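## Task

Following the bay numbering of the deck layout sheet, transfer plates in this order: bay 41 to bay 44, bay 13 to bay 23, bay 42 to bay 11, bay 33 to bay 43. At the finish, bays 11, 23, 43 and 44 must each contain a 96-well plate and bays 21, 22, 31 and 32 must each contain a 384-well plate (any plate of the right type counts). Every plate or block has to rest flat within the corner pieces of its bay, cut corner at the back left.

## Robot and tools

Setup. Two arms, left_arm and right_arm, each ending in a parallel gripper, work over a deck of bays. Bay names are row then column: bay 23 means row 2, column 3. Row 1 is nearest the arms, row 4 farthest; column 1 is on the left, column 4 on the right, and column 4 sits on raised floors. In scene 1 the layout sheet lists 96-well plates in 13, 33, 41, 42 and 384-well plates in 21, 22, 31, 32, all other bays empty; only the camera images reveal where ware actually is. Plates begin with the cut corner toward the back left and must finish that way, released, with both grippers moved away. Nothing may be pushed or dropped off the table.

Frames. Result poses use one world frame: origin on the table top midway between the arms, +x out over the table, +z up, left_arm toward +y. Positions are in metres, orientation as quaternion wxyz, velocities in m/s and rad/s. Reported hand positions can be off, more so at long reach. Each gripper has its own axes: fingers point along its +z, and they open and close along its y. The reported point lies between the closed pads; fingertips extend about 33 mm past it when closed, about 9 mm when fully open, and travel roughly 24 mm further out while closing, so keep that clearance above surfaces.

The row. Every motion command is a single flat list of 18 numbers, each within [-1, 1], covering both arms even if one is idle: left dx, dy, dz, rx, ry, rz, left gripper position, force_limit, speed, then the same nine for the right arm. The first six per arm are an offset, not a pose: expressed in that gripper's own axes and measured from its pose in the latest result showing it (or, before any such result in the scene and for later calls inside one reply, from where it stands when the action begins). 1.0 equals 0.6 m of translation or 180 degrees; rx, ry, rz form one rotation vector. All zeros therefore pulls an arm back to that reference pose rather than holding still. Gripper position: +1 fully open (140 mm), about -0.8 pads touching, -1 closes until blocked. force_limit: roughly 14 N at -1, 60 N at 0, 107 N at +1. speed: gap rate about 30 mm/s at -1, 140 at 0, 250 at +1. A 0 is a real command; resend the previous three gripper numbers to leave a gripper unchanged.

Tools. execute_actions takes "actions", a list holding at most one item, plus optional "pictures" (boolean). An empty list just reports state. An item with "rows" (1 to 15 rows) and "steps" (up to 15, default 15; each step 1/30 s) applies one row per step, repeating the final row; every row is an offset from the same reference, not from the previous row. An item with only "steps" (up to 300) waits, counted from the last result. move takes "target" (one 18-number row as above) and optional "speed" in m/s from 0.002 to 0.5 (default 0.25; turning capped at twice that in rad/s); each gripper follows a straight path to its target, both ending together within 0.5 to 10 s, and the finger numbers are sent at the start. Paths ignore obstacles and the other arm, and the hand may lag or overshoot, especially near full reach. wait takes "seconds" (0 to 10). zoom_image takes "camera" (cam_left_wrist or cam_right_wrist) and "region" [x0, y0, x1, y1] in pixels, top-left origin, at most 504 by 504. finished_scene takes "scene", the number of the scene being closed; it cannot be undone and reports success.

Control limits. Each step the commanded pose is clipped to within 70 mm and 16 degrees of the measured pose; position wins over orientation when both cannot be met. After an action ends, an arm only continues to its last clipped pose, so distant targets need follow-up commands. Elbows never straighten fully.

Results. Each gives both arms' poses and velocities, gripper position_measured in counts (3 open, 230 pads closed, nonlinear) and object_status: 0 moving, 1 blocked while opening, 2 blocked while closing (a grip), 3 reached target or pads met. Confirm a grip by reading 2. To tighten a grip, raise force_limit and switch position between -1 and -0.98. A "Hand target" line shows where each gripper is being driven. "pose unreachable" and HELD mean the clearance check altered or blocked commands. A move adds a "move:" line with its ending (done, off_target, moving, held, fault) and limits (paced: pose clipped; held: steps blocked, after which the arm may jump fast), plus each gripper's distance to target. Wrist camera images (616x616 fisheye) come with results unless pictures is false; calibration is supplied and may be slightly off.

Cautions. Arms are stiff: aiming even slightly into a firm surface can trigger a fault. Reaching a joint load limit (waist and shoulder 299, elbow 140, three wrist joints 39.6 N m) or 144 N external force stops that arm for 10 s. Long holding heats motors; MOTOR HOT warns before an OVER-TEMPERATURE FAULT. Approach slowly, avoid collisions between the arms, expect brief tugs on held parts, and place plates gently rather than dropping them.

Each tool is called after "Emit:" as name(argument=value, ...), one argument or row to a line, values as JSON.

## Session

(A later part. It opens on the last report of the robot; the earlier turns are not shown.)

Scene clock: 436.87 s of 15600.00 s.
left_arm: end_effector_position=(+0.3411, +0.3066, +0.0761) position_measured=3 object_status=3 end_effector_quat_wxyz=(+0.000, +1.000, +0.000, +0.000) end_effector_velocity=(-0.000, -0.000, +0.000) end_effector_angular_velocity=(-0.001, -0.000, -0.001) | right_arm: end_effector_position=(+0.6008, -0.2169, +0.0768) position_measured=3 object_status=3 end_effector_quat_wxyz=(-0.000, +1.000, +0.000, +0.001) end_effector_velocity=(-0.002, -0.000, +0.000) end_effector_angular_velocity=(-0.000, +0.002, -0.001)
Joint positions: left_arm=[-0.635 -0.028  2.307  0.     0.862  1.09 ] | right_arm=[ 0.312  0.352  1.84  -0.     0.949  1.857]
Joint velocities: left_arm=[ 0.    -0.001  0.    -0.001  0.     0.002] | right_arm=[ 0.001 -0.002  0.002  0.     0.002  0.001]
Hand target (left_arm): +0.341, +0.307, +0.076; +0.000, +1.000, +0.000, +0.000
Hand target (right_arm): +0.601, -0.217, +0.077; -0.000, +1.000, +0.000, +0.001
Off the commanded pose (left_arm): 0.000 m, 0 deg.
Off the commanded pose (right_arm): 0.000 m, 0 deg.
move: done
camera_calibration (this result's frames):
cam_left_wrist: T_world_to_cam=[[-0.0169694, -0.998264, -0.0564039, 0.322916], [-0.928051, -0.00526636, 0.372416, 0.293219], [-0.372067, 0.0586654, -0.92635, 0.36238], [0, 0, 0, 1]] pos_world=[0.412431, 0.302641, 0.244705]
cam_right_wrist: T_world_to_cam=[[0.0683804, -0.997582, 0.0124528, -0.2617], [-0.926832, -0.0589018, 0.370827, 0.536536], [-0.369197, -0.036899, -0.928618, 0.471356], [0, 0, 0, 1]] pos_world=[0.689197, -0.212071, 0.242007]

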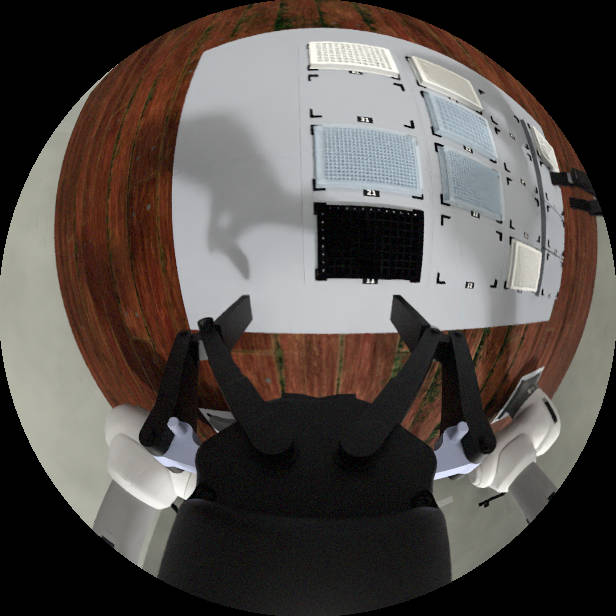

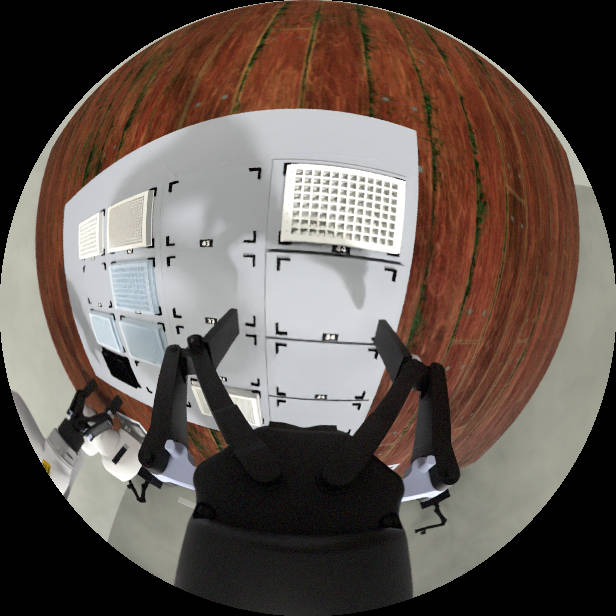

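Emit:
move(
  target=[0, 0, 0, 0, 0, 0, 1, 0, -0.6, 0.2002, 0.0498, 0.02, 0, 0, 0, 1, 0, -0.6],
  speed=0.25,
)

Emit:
move(
  target=[0, 0, 0, 0, 0, 0, 1, 0, -0.6, 0, 0, 0.031, 0, 0, 0, 1, 0, -0.6],
  speed=0.06,
)

Emit:
zoom_image(
  camera="cam_right_wrist",
  region=[220, 255, 400, 375],
)

Scene clock: 519.37 s of 15600.00 s.
left_arm: end_effector_position=(+0.3411, +0.3066, +0.0761) position_measured=3 object_status=3 end_effector_quat_wxyz=(+0.000, +1.000, +0.000, +0.000) end_effector_velocity=(-0.000, +0.000, -0.000) end_effector_angular_velocity=(+0.000, +0.001, +0.002) | right_arm: end_effector_position=(+0.7209, -0.2467, +0.0650) position_measured=3 object_status=3 end_effector_quat_wxyz=(-0.000, +1.000, +0.000, +0.001) end_effector_velocity=(+0.000, +0.000, -0.001) end_effector_angular_velocity=(+0.000, +0.001, -0.001)
Joint positions: left_arm=[-0.635 -0.028  2.307  0.     0.862  1.09 ] | right_arm=[ 0.232  0.507  1.624 -0.     1.01   1.777]
Joint velocities: left_arm=[ 0.     0.    -0.     0.     0.    -0.002] | right_arm=[-0.     0.001 -0.     0.001 -0.     0.   ]
Hand target (left_arm): +0.341, +0.307, +0.076; +0.000, +1.000, +0.000, +0.000
Hand target (right_arm): +0.721, -0.247, +0.065; -0.000, +1.000, +0.000, +0.001
Off the commanded pose (left_arm): 0.000 m, 0 deg.
Off the commanded pose (right_arm): 0.000 m, 0 deg.
After step 90, 78.60 s passed at rest.
move: done
camera_calibration (this result's frames):
cam_left_wrist: T_world_to_cam=[[-0.0169085, -0.998268, -0.0563489, 0.322894], [-0.928047, -0.00530304, 0.372425, 0.293207], [-0.372079, 0.0585915, -0.92635, 0.36241], [0, 0, 0, 1]] pos_world=[0.412415, 0.302656, 0.244715]
cam_right_wrist: T_world_to_cam=[[0.0684247, -0.997576, 0.0126443, -0.299467], [-0.926841, -0.0588729, 0.370809, 0.650521], [-0.369166, -0.0370918, -0.928623, 0.503601], [0, 0, 0, 1]] pos_world=[0.809333, -0.241764, 0.230223]

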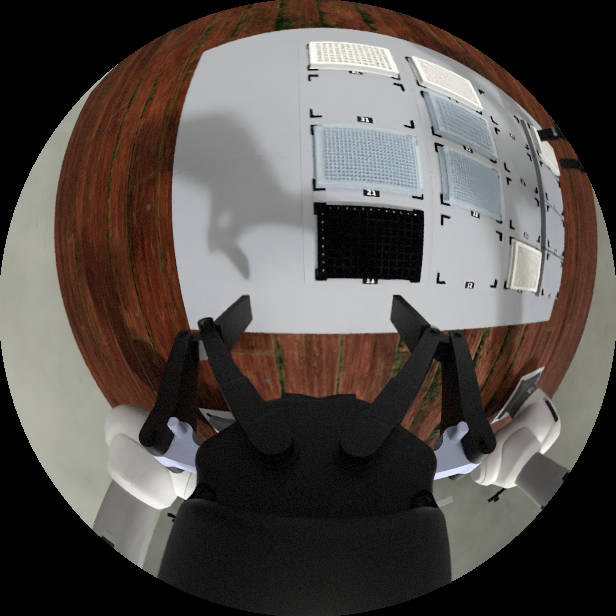

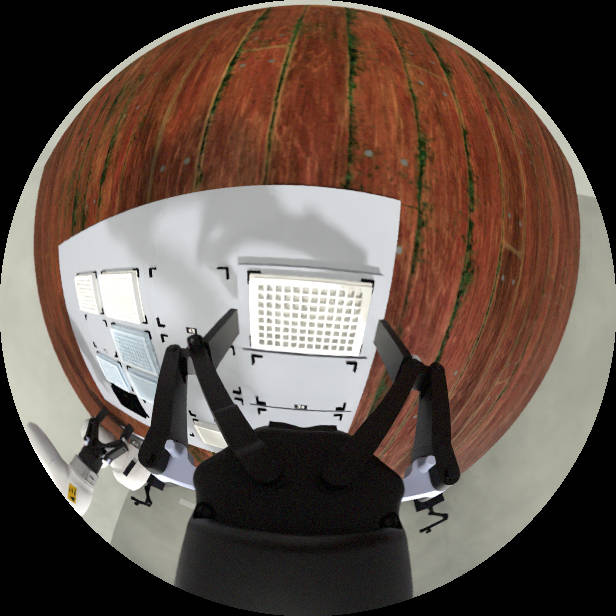

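Scene clock: 520.10 s of 15600.00 s.
left_arm: end_effector_position=(+0.3411, +0.3066, +0.0761) position_measured=3 object_status=3 end_effector_quat_wxyz=(+0.000, +1.000, +0.000, +0.000) end_effector_velocity=(-0.000, -0.000, +0.000) end_effector_angular_velocity=(-0.000, +0.000, -0.000) | right_arm: end_effector_position=(+0.7210, -0.2467, +0.0464) position_measured=3 object_status=3 end_effector_quat_wxyz=(-0.000, +1.000, +0.000, +0.001) end_effector_velocity=(-0.000, +0.000, -0.001) end_effector_angular_velocity=(+0.000, +0.002, -0.000)
Joint positions: left_arm=[-0.635 -0.028  2.307  0.     0.862  1.09 ] | right_arm=[ 0.232  0.524  1.636 -0.     0.981  1.777]
Joint velocities: left_arm=[-0.    -0.     0.    -0.     0.001  0.   ] | right_arm=[-0.     0.001 -0.     0.001  0.001 -0.   ]
Hand target (left_arm): +0.341, +0.307, +0.076; +0.000, +1.000, +0.000, +0.000
Hand target (right_arm): +0.721, -0.247, +0.046; -0.000, +1.000, +0.000, +0.001
Off the commanded pose (left_arm): 0.000 m, 0 deg.
Off the commanded pose (right_arm): 0.000 m, 0 deg.
move: done
camera_calibration (this result's frames):
cam_left_wrist: T_world_to_cam=[[-0.0169085, -0.998268, -0.0563488, 0.322894], [-0.928047, -0.00530299, 0.372425, 0.293207], [-0.372078, 0.0585915, -0.92635, 0.36241], [0, 0, 0, 1]] pos_world=[0.412415, 0.302656, 0.244716]
cam_right_wrist: T_world_to_cam=[[0.0684093, -0.997578, 0.0126125, -0.299213], [-0.926847, -0.0588709, 0.370794, 0.65746], [-0.369153, -0.0370556, -0.92863, 0.486364], [0, 0, 0, 1]] pos_world=[0.809376, -0.241761, 0.211643]

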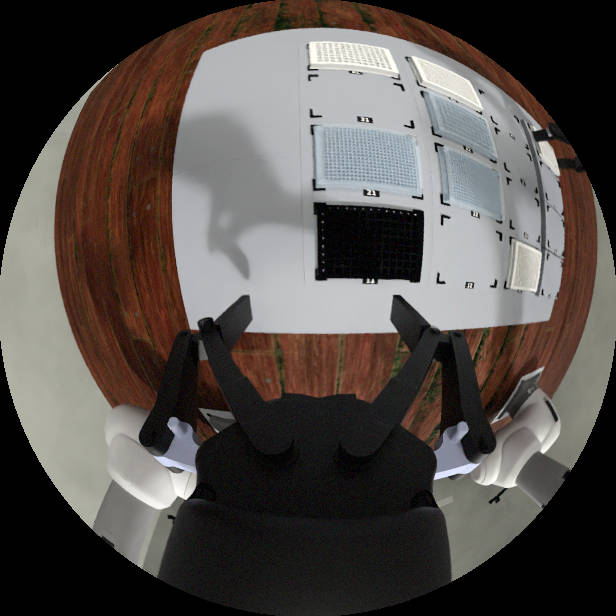

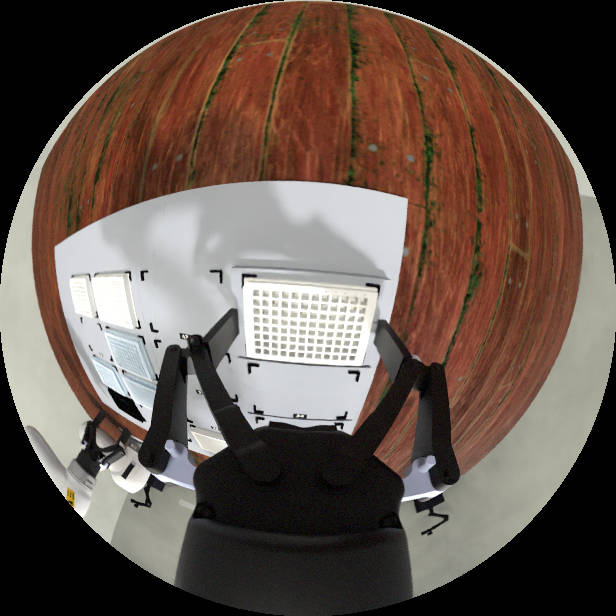

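Region (220, 255, 400, 375) of cam_right_wrist's 616x616 image, scaled by 2.800, with more detail than that image has.

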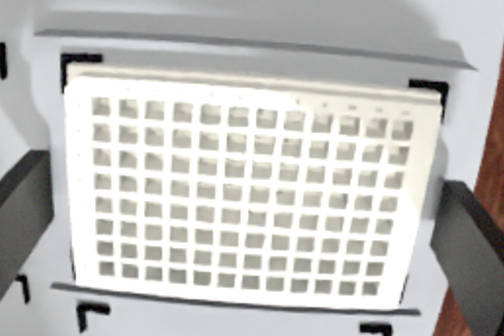

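Emit:
zoom_image(
  camera="cam_right_wrist",
  region=[232, 330, 282, 375],
)

Emit:
zoom_image(
  camera="cam_right_wrist",
  region=[335, 335, 385, 380],
)

Emit:
zoom_image(
  camera="cam_right_wrist",
  region=[232, 262, 282, 302],
)

Emit:
zoom_image(
  camera="cam_right_wrist",
  region=[342, 270, 392, 310],
)

Region (232, 330, 282, 375) of cam_right_wrist's 616x616 image, scaled by 10.080, with more detail than that image has; it fills the top 454 rows of this view, and the rest is white.

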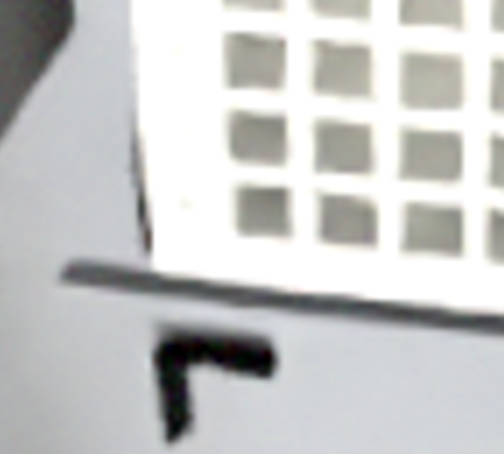

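Region (335, 335, 385, 380) of cam_right_wrist's 616x616 image, scaled by 10.080, with more detail than that image has; it fills the top 454 rows of this view, and the rest is white.

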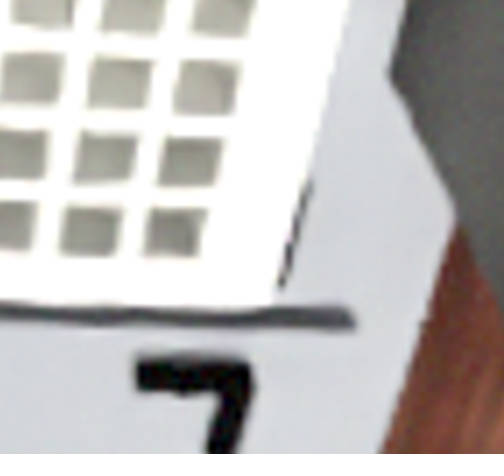

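Region (232, 262, 282, 302) of cam_right_wrist's 616x616 image, scaled by 10.080, with more detail than that image has; it fills the top 403 rows of this view, and the rest is white.

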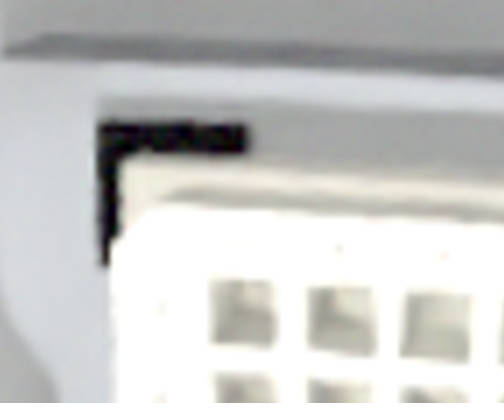

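Region (342, 270, 392, 310) of cam_right_wrist's 616x616 image, scaled by 10.080, with more detail than that image has; it fills the top 403 rows of this view, and the rest is white.

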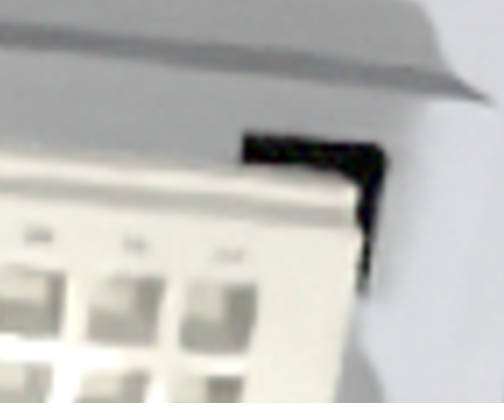

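Emit:
execute_actions(
  actions=[
    {"rows": [[0,0,0,0,0,0,1,0,-0.6,0,0,-0.0035,0,0,0,1,-0.6,-0.6],[0,0,0,0,0,0,1,0,-0.6,0,0,-0.0035,0,0,0,1,-0.6,-0.6],[0,0,0,0,0,0,1,0,-0.6,0,0,-0.0035,0,0,0,1,-0.6,-0.6],[0,0,0,0,0,0,1,0,-0.6,0,0,-0.0035,0,0,0,-1,-0.6,-0.6]], "steps": 15},
  ],
  pictures=false,
)

Emit:
move(
  target=[0, 0, 0, 0, 0, 0, 1, 0, -0.6, 0.0016, 0, 0, 0, 0, 0, -1, -0.6, -0.6],
  speed=0.004,
)

Emit:
execute_actions(
  actions=[
    {"rows": [[0,0,0,0,0,0,1,0,-0.6,0,0,0,0,0,0,1,-0.6,-0.6]], "steps": 15},
  ],
)

Emit:
zoom_image(
  camera="cam_right_wrist",
  region=[220, 255, 400, 375],
)

Scene clock: 544.77 s of 15600.00 s.
left_arm: end_effector_position=(+0.3411, +0.3066, +0.0761) position_measured=3 object_status=3 end_effector_quat_wxyz=(+0.000, +1.000, +0.000, +0.000) end_effector_velocity=(-0.000, -0.000, -0.000) end_effector_angular_velocity=(-0.000, -0.000, -0.000) | right_arm: end_effector_position=(+0.7210, -0.2466, +0.0487) position_measured=36 object_status=0 end_effector_quat_wxyz=(-0.000, +1.000, +0.000, +0.001) end_effector_velocity=(+0.001, +0.001, +0.001) end_effector_angular_velocity=(+0.001, -0.002, +0.000)
Joint positions: left_arm=[-0.635 -0.028  2.307  0.     0.862  1.09 ] | right_arm=[ 0.232  0.522  1.635 -0.     0.984  1.777]
Joint velocities: left_arm=[-0.  0.  0. -0. -0.  0.] | right_arm=[ 0.    -0.    -0.001  0.001 -0.001 -0.001]
Hand target (left_arm): +0.341, +0.307, +0.076; +0.000, +1.000, +0.000, +0.000
Hand target (right_arm): +0.721, -0.247, +0.049; -0.000, +1.000, +0.000, +0.001
Off the commanded pose (left_arm): 0.000 m, 0 deg.
Off the commanded pose (right_arm): 0.000 m, 0 deg.
Steps of this call (steps 1 to 90: nothing new was sent; then 21.17 s passed at rest; steps 91 to 105: all 15 steps of this action). Readings (end_effector_position | what the end effector reports):
91: left_arm (+0.3411, +0.3066, +0.0761) | right_arm (+0.7209, -0.2466, +0.0464) | left_arm position_measured=3 object_status=3 | right_arm position_measured=3 object_status=3
92: left_arm (+0.3411, +0.3066, +0.0761) | right_arm (+0.7211, -0.2466, +0.0468) | left_arm position_measured=3 object_status=3 | right_arm position_measured=3 object_status=3
94: left_arm (+0.3411, +0.3066, +0.0761) | right_arm (+0.7211, -0.2466, +0.0481) | left_arm position_measured=3 object_status=3 | right_arm position_measured=3 object_status=0
98: left_arm (+0.3411, +0.3066, +0.0761) | right_arm (+0.7210, -0.2466, +0.0485) | left_arm position_measured=3 object_status=3 | right_arm position_measured=16 object_status=0
105: the state above

Scene clock: 545.70 s of 15600.00 s.
left_arm: end_effector_position=(+0.3411, +0.3066, +0.0761) position_measured=3 object_status=3 end_effector_quat_wxyz=(+0.000, +1.000, +0.000, +0.000) end_effector_velocity=(-0.000, -0.000, +0.000) end_effector_angular_velocity=(-0.000, +0.000, -0.000) | right_arm: end_effector_position=(+0.7219, -0.2466, +0.0487) position_measured=36 object_status=2 end_effector_quat_wxyz=(-0.000, +1.000, +0.000, +0.001) end_effector_velocity=(+0.001, +0.001, +0.001) end_effector_angular_velocity=(+0.002, -0.001, -0.002)
Joint positions: left_arm=[-0.635 -0.028  2.307  0.     0.862  1.09 ] | right_arm=[ 0.232  0.523  1.633 -0.     0.985  1.777]
Joint velocities: left_arm=[-0.001 -0.     0.    -0.001  0.     0.   ] | right_arm=[-0.    -0.001 -0.001  0.002  0.001  0.001]
Hand target (left_arm): +0.341, +0.307, +0.076; +0.000, +1.000, +0.000, +0.000
Hand target (right_arm): +0.722, -0.247, +0.049; -0.000, +1.000, +0.000, +0.001
Off the commanded pose (left_arm): 0.000 m, 0 deg.
Off the commanded pose (right_arm): 0.000 m, 0 deg.
move: done
camera_calibration (this result's frames):
cam_left_wrist: T_world_to_cam=[[-0.0169086, -0.998268, -0.0563488, 0.322894], [-0.928047, -0.00530287, 0.372425, 0.293207], [-0.372079, 0.0585916, -0.92635, 0.36241], [0, 0, 0, 1]] pos_world=[0.412415, 0.302656, 0.244715]
cam_right_wrist: T_world_to_cam=[[0.0684405, -0.997575, 0.012622, -0.299313], [-0.926823, -0.0588942, 0.37085, 0.657453], [-0.369208, -0.0370795, -0.928607, 0.488792], [0, 0, 0, 1]] pos_world=[0.810294, -0.241743, 0.213857]

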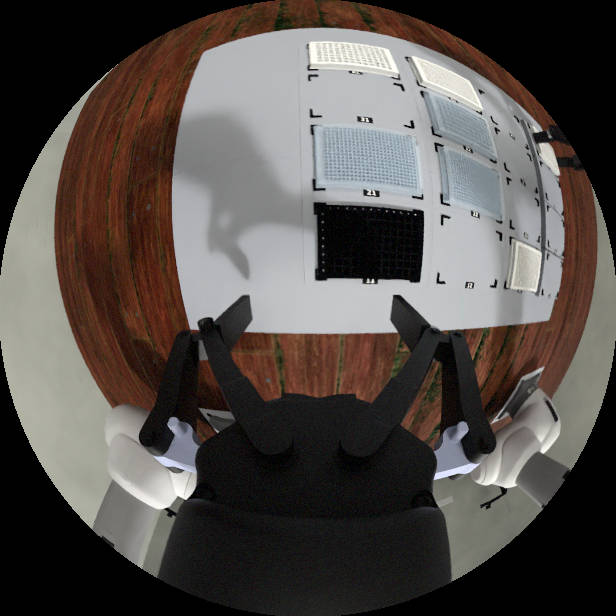

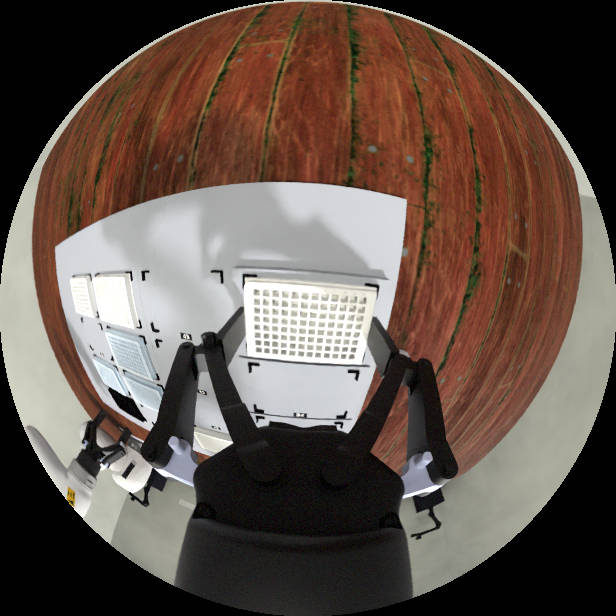

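Scene clock: 546.20 s of 15600.00 s.
left_arm: end_effector_position=(+0.3411, +0.3066, +0.0761) position_measured=3 object_status=3 end_effector_quat_wxyz=(+0.000, +1.000, +0.000, +0.000) end_effector_velocity=(+0.000, -0.000, -0.000) end_effector_angular_velocity=(-0.000, +0.000, +0.001) | right_arm: end_effector_position=(+0.7219, -0.2467, +0.0486) position_measured=3 object_status=0 end_effector_quat_wxyz=(-0.000, +1.000, +0.000, +0.001) end_effector_velocity=(-0.001, -0.001, +0.001) end_effector_angular_velocity=(-0.000, +0.000, +0.000)
Joint positions: left_arm=[-0.635 -0.028  2.307  0.     0.862  1.09 ] | right_arm=[ 0.232  0.523  1.633 -0.     0.985  1.777]
Joint velocities: left_arm=[ 0.     0.001 -0.    -0.    -0.    -0.001] | right_arm=[-0.    -0.002  0.002  0.     0.001 -0.001]
Hand target (left_arm): +0.341, +0.307, +0.076; +0.000, +1.000, +0.000, +0.000
Hand target (right_arm): +0.722, -0.247, +0.049; -0.000, +1.000, +0.000, +0.001
Off the commanded pose (left_arm): 0.000 m, 0 deg.
Off the commanded pose (right_arm): 0.000 m, 0 deg.
Steps of this call (steps 1 to 15: all 15 steps of this action). Readings (end_effector_position | what the end effector reports):
1: left_arm (+0.3411, +0.3066, +0.0761) | right_arm (+0.7219, -0.2466, +0.0487) | left_arm position_measured=3 object_status=3 | right_arm position_measured=36 object_status=0
2: left_arm (+0.3411, +0.3066, +0.0761) | right_arm (+0.7219, -0.2466, +0.0486) | left_arm position_measured=3 object_status=3 | right_arm position_measured=36 object_status=0
4: left_arm (+0.3411, +0.3066, +0.0761) | right_arm (+0.7219, -0.2467, +0.0485) | left_arm position_measured=3 object_status=3 | right_arm position_measured=27 object_status=0
8: left_arm (+0.3411, +0.3066, +0.0761) | right_arm (+0.7219, -0.2467, +0.0485) | left_arm position_measured=3 object_status=3 | right_arm position_measured=11 object_status=0
15: the state above
camera_calibration (this result's frames):
cam_left_wrist: T_world_to_cam=[[-0.0169085, -0.998268, -0.0563488, 0.322894], [-0.928047, -0.00530299, 0.372425, 0.293207], [-0.372079, 0.0585914, -0.92635, 0.36241], [0, 0, 0, 1]] pos_world=[0.412415, 0.302656, 0.244715]
cam_right_wrist: T_world_to_cam=[[0.0683837, -0.997579, 0.0126263, -0.299313], [-0.926815, -0.0588386, 0.370881, 0.657505], [-0.36924, -0.0370645, -0.928595, 0.488791], [0, 0, 0, 1]] pos_world=[0.810335, -0.241785, 0.213812]

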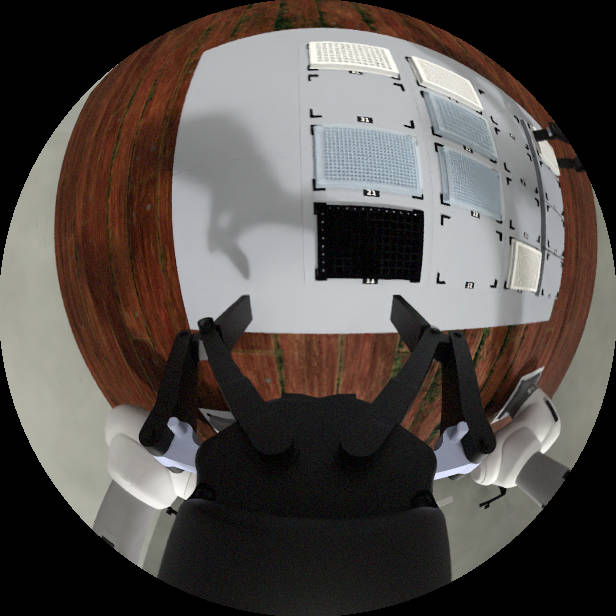

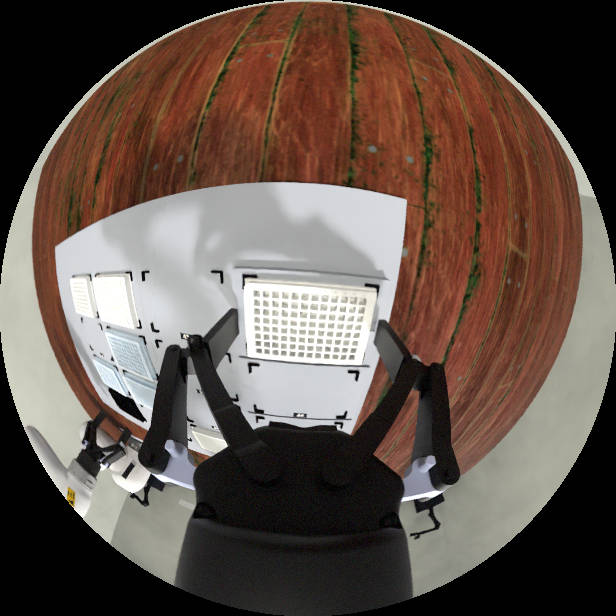

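Region (220, 255, 400, 375) of cam_right_wrist's 616x616 image, scaled by 2.800, with more detail than that image has.

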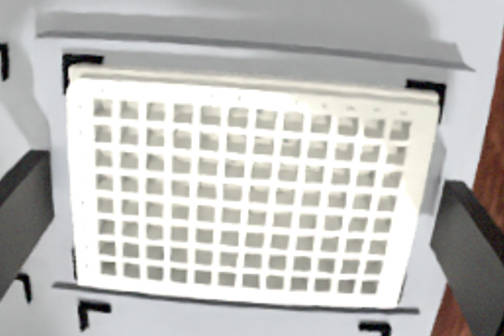

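Emit:
zoom_image(
  camera="cam_right_wrist",
  region=[232, 330, 282, 375],
)

Emit:
zoom_image(
  camera="cam_right_wrist",
  region=[335, 335, 385, 380],
)

Emit:
zoom_image(
  camera="cam_right_wrist",
  region=[232, 262, 282, 302],
)

Emit:
zoom_image(
  camera="cam_right_wrist",
  region=[342, 270, 392, 310],
)

Region (232, 330, 282, 375) of cam_right_wrist's 616x616 image, scaled by 10.080, with more detail than that image has; it fills the top 454 rows of this view, and the rest is white.

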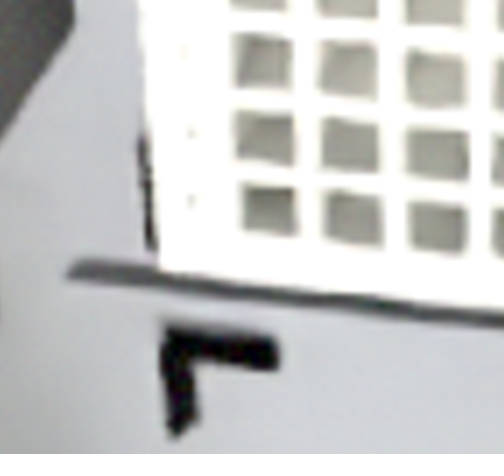

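Region (335, 335, 385, 380) of cam_right_wrist's 616x616 image, scaled by 10.080, with more detail than that image has; it fills the top 454 rows of this view, and the rest is white.

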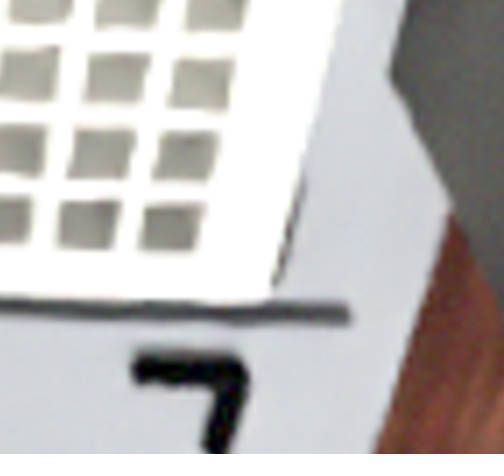

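Region (232, 262, 282, 302) of cam_right_wrist's 616x616 image, scaled by 10.080, with more detail than that image has; it fills the top 403 rows of this view, and the rest is white.

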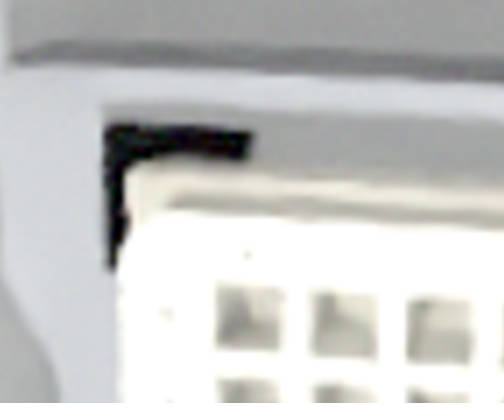

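Region (342, 270, 392, 310) of cam_right_wrist's 616x616 image, scaled by 10.080, with more detail than that image has; it fills the top 403 rows of this view, and the rest is white.

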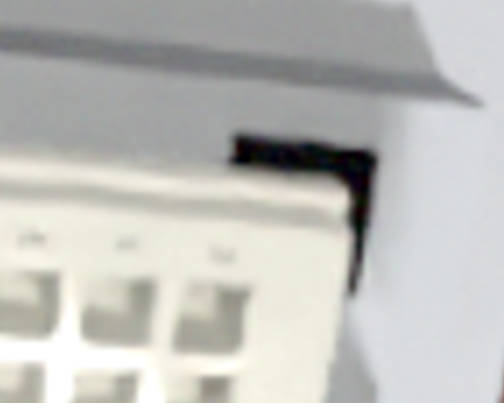

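Emit:
execute_actions(
  actions=[
    {"rows": [[0,0,0,0,0,0,1,0,-0.6,0,0,0,0,0,0,-1,0,-0.6]], "steps": 15},
  ],
  pictures=false,
)

Emit:
move(
  target=[0, 0, 0, 0, 0, 0, 1, 0, -0.6, 0, 0, -0.001, 0, 0, 0.003, -1, 0, -0.6],
  speed=0.006,
)

Emit:
zoom_image(
  camera="cam_right_wrist",
  region=[232, 262, 282, 302],
)

Emit:
zoom_image(
  camera="cam_right_wrist",
  region=[342, 270, 392, 310],
)

Emit:
execute_actions(
  actions=[
    {"rows": [[0,0,0,0,0,0,1,0,-0.6,0,0,0,0,0,0,1,0,-0.6]], "steps": 15},
  ],
)

Emit:
zoom_image(
  camera="cam_right_wrist",
  region=[220, 255, 400, 375],
)

Scene clock: 581.70 s of 15600.00 s.
left_arm: end_effector_position=(+0.3411, +0.3066, +0.0761) position_measured=3 object_status=3 end_effector_quat_wxyz=(+0.000, +1.000, +0.000, +0.000) end_effector_velocity=(-0.000, +0.000, +0.000) end_effector_angular_velocity=(-0.000, +0.000, +0.001) | right_arm: end_effector_position=(+0.7220, -0.2466, +0.0488) position_measured=39 object_status=0 end_effector_quat_wxyz=(-0.000, +1.000, +0.000, +0.001) end_effector_velocity=(-0.001, -0.000, -0.001) end_effector_angular_velocity=(-0.001, +0.004, +0.000)
Joint positions: left_arm=[-0.635 -0.028  2.307  0.     0.862  1.09 ] | right_arm=[ 0.232  0.523  1.632 -0.     0.985  1.777]
Joint velocities: left_arm=[ 0. -0. -0. -0.  0. -0.] | right_arm=[-0.     0.001  0.    -0.     0.003 -0.   ]
Hand target (left_arm): +0.341, +0.307, +0.076; +0.000, +1.000, +0.000, +0.000
Hand target (right_arm): +0.722, -0.247, +0.049; -0.000, +1.000, +0.000, +0.001
Off the commanded pose (left_arm): 0.000 m, 0 deg.
Off the commanded pose (right_arm): 0.000 m, 0 deg.
Steps of this call (steps 1 to 90: nothing new was sent; then 32.00 s passed at rest; steps 91 to 105: all 15 steps of this action). Readings (end_effector_position | what the end effector reports):
91: left_arm (+0.3411, +0.3066, +0.0761) | right_arm (+0.7219, -0.2466, +0.0487) | left_arm position_measured=3 object_status=3 | right_arm position_measured=3 object_status=0
92: left_arm (+0.3411, +0.3066, +0.0761) | right_arm (+0.7219, -0.2466, +0.0487) | left_arm position_measured=3 object_status=3 | right_arm position_measured=4 object_status=0
94: left_arm (+0.3411, +0.3066, +0.0761) | right_arm (+0.7219, -0.2466, +0.0487) | left_arm position_measured=3 object_status=3 | right_arm position_measured=12 object_status=0
98: left_arm (+0.3411, +0.3066, +0.0761) | right_arm (+0.7219, -0.2466, +0.0487) | left_arm position_measured=3 object_status=3 | right_arm position_measured=28 object_status=0
105: the state above

Scene clock: 582.93 s of 15600.00 s.
left_arm: end_effector_position=(+0.3411, +0.3066, +0.0761) position_measured=3 object_status=3 end_effector_quat_wxyz=(+0.000, +1.000, +0.000, +0.000) end_effector_velocity=(+0.000, -0.000, -0.000) end_effector_angular_velocity=(-0.000, -0.001, -0.001) | right_arm: end_effector_position=(+0.7219, -0.2467, +0.0493) position_measured=40 object_status=2 end_effector_quat_wxyz=(-0.000, +1.000, -0.004, +0.001) end_effector_velocity=(-0.000, -0.001, +0.000) end_effector_angular_velocity=(-0.002, -0.001, +0.001)
Joint positions: left_arm=[-0.635 -0.028  2.307  0.     0.862  1.09 ] | right_arm=[ 0.232  0.522  1.632 -0.     0.986  1.786]
Joint velocities: left_arm=[-0.     0.     0.     0.    -0.001  0.001] | right_arm=[-0.    -0.     0.001 -0.003 -0.     0.   ]
Hand target (left_arm): +0.341, +0.307, +0.076; +0.000, +1.000, +0.000, +0.000
Hand target (right_arm): +0.722, -0.247, +0.049; -0.000, +1.000, -0.004, +0.001
Off the commanded pose (left_arm): 0.000 m, 0 deg.
Off the commanded pose (right_arm): 0.000 m, 0 deg.
move: done
camera_calibration (this result's frames):
cam_left_wrist: T_world_to_cam=[[-0.0169084, -0.998268, -0.0563487, 0.322894], [-0.928047, -0.00530308, 0.372425, 0.293207], [-0.372079, 0.0585913, -0.92635, 0.36241], [0, 0, 0, 1]] pos_world=[0.412415, 0.302656, 0.244715]
cam_right_wrist: T_world_to_cam=[[0.0589936, -0.998179, 0.0125988, -0.292683], [-0.927368, -0.0501287, 0.370777, 0.659811], [-0.36947, -0.0335572, -0.928637, 0.490473], [0, 0, 0, 1]] pos_world=[0.810369, -0.242616, 0.214516]

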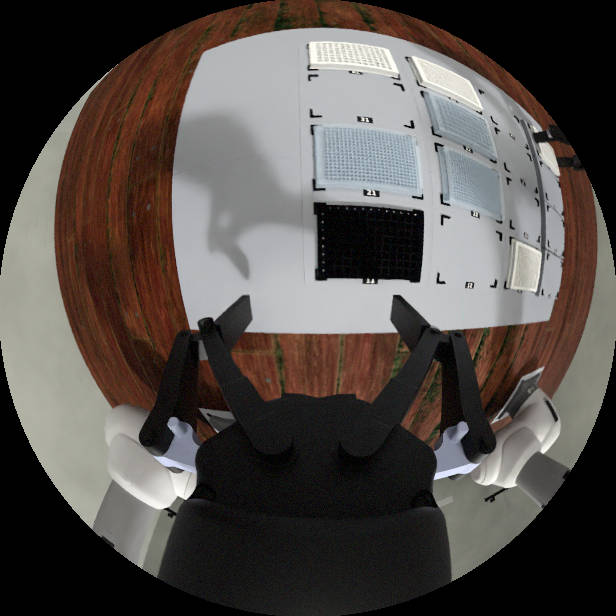

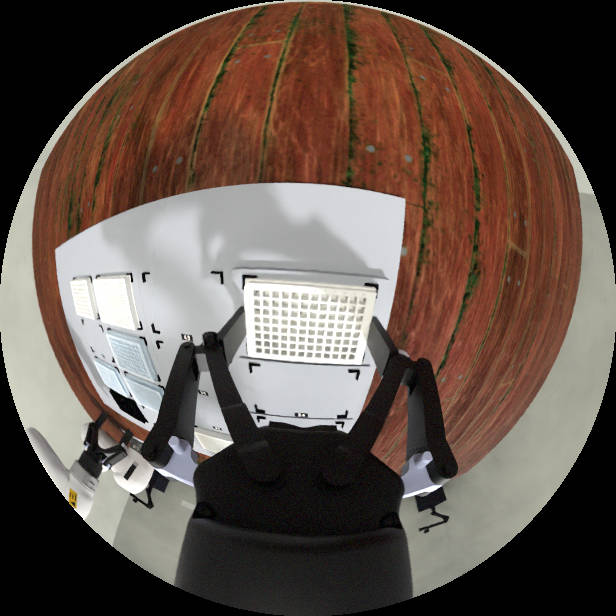

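Region (232, 262, 282, 302) of cam_right_wrist's 616x616 image, scaled by 10.080, with more detail than that image has; it fills the top 403 rows of this view, and the rest is white.

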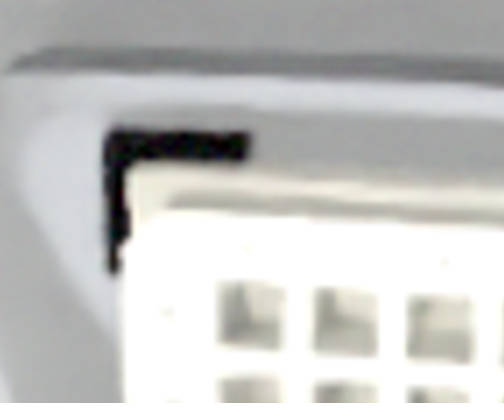

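Region (342, 270, 392, 310) of cam_right_wrist's 616x616 image, scaled by 10.080, with more detail than that image has; it fills the top 403 rows of this view, and the rest is white.

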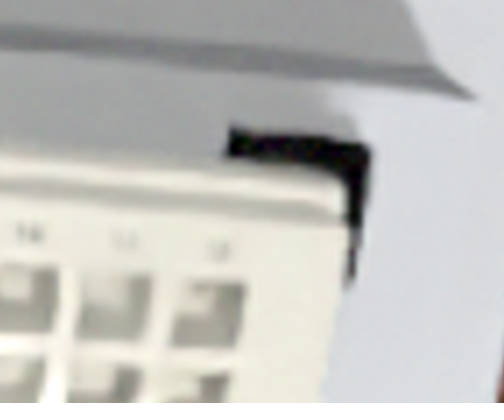

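Scene clock: 583.43 s of 15600.00 s.
left_arm: end_effector_position=(+0.3411, +0.3066, +0.0761) position_measured=3 object_status=3 end_effector_quat_wxyz=(+0.000, +1.000, +0.000, +0.000) end_effector_velocity=(-0.000, +0.000, +0.000) end_effector_angular_velocity=(+0.001, +0.001, -0.000) | right_arm: end_effector_position=(+0.7219, -0.2467, +0.0493) position_measured=3 object_status=0 end_effector_quat_wxyz=(-0.000, +1.000, -0.005, +0.001) end_effector_velocity=(-0.001, -0.000, -0.001) end_effector_angular_velocity=(-0.000, +0.002, -0.000)
Joint positions: left_arm=[-0.635 -0.028  2.307  0.     0.862  1.09 ] | right_arm=[ 0.232  0.522  1.632 -0.     0.986  1.786]
Joint velocities: left_arm=[ 0.    -0.     0.     0.     0.002  0.   ] | right_arm=[-0.     0.     0.001 -0.     0.    -0.   ]
Hand target (left_arm): +0.341, +0.307, +0.076; +0.000, +1.000, +0.000, +0.000
Hand target (right_arm): +0.722, -0.247, +0.049; -0.000, +1.000, -0.004, +0.001
Off the commanded pose (left_arm): 0.000 m, 0 deg.
Off the commanded pose (right_arm): 0.000 m, 0 deg.
Steps of this call (steps 1 to 15: all 15 steps of this action). Readings (end_effector_position | what the end effector reports):
1: left_arm (+0.3411, +0.3066, +0.0761) | right_arm (+0.7219, -0.2467, +0.0493) | left_arm position_measured=3 object_status=3 | right_arm position_measured=40 object_status=0
2: left_arm (+0.3411, +0.3066, +0.0761) | right_arm (+0.7219, -0.2467, +0.0493) | left_arm position_measured=3 object_status=3 | right_arm position_measured=40 object_status=0
4: left_arm (+0.3411, +0.3066, +0.0761) | right_arm (+0.7219, -0.2467, +0.0493) | left_arm position_measured=3 object_status=3 | right_arm position_measured=30 object_status=0
8: left_arm (+0.3411, +0.3066, +0.0761) | right_arm (+0.7219, -0.2467, +0.0493) | left_arm position_measured=3 object_status=3 | right_arm position_measured=14 object_status=0
15: the state above
camera_calibration (this result's frames):
cam_left_wrist: T_world_to_cam=[[-0.0169085, -0.998268, -0.0563488, 0.322894], [-0.928047, -0.00530303, 0.372425, 0.293207], [-0.372079, 0.0585915, -0.92635, 0.36241], [0, 0, 0, 1]] pos_world=[0.412414, 0.302656, 0.244715]
cam_right_wrist: T_world_to_cam=[[0.0589283, -0.998183, 0.0125976, -0.292645], [-0.927374, -0.0500688, 0.37077, 0.659833], [-0.369465, -0.0335315, -0.928639, 0.490482], [0, 0, 0, 1]] pos_world=[0.810373, -0.24263, 0.214521]

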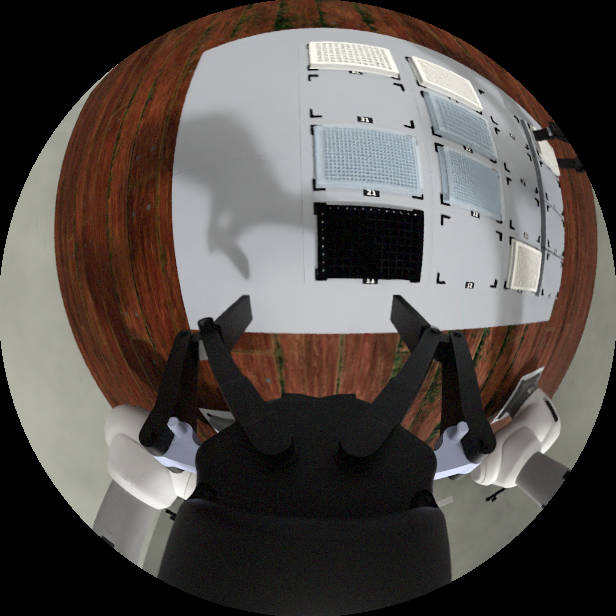

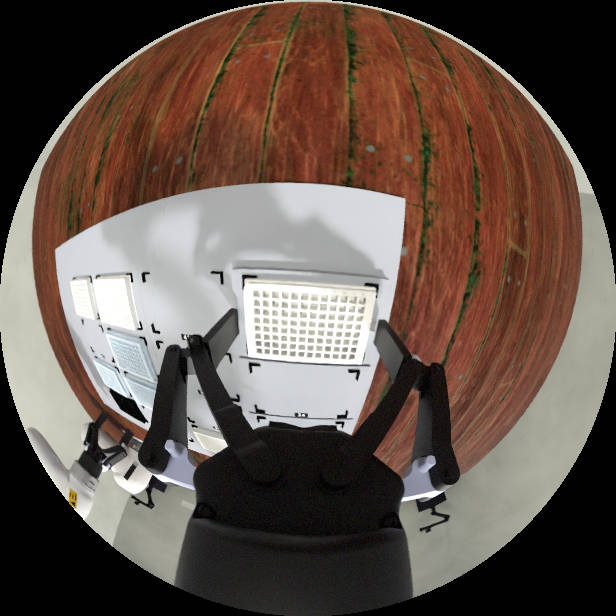

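Region (220, 255, 400, 375) of cam_right_wrist's 616x616 image, scaled by 2.800, with more detail than that image has.

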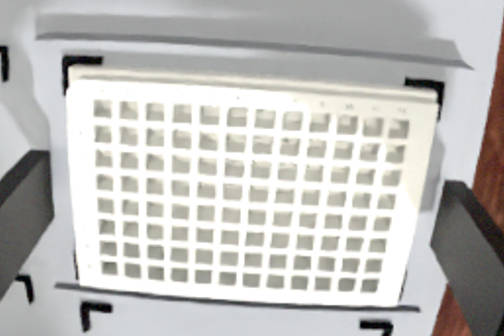

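Emit:
zoom_image(
  camera="cam_right_wrist",
  region=[232, 330, 282, 375],
)

Emit:
zoom_image(
  camera="cam_right_wrist",
  region=[335, 335, 385, 380],
)

Emit:
zoom_image(
  camera="cam_right_wrist",
  region=[232, 262, 282, 302],
)

Emit:
zoom_image(
  camera="cam_right_wrist",
  region=[342, 270, 392, 310],
)

Region (232, 330, 282, 375) of cam_right_wrist's 616x616 image, scaled by 10.080, with more detail than that image has; it fills the top 454 rows of this view, and the rest is white.

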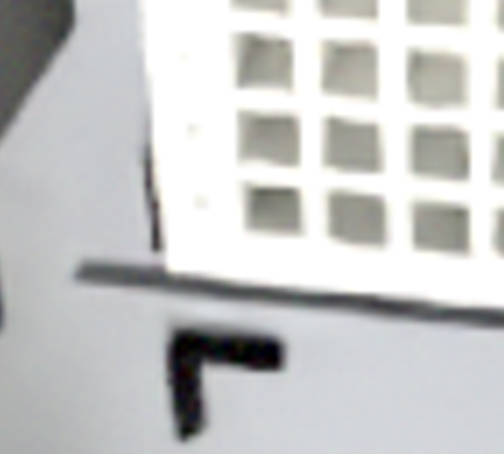

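Region (335, 335, 385, 380) of cam_right_wrist's 616x616 image, scaled by 10.080, with more detail than that image has; it fills the top 454 rows of this view, and the rest is white.

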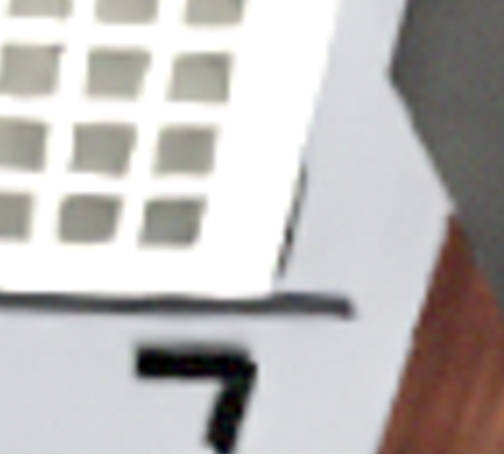

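Region (232, 262, 282, 302) of cam_right_wrist's 616x616 image, scaled by 10.080, with more detail than that image has; it fills the top 403 rows of this view, and the rest is white.

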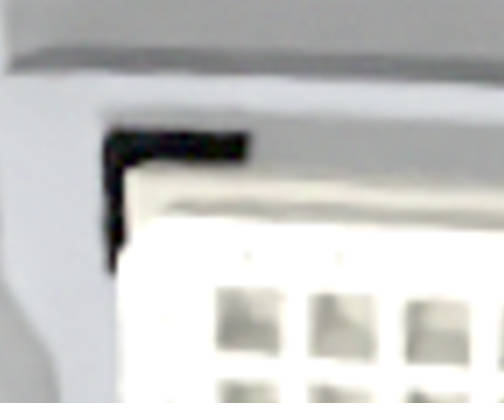

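Region (342, 270, 392, 310) of cam_right_wrist's 616x616 image, scaled by 10.080, with more detail than that image has; it fills the top 403 rows of this view, and the rest is white.

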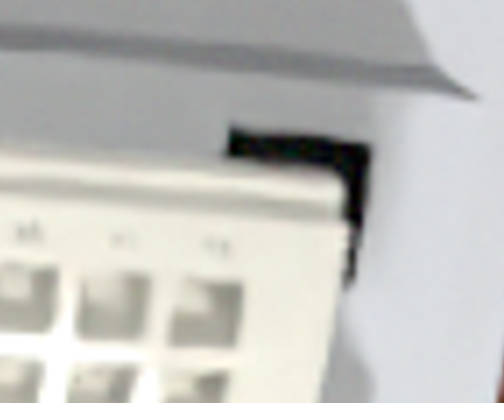

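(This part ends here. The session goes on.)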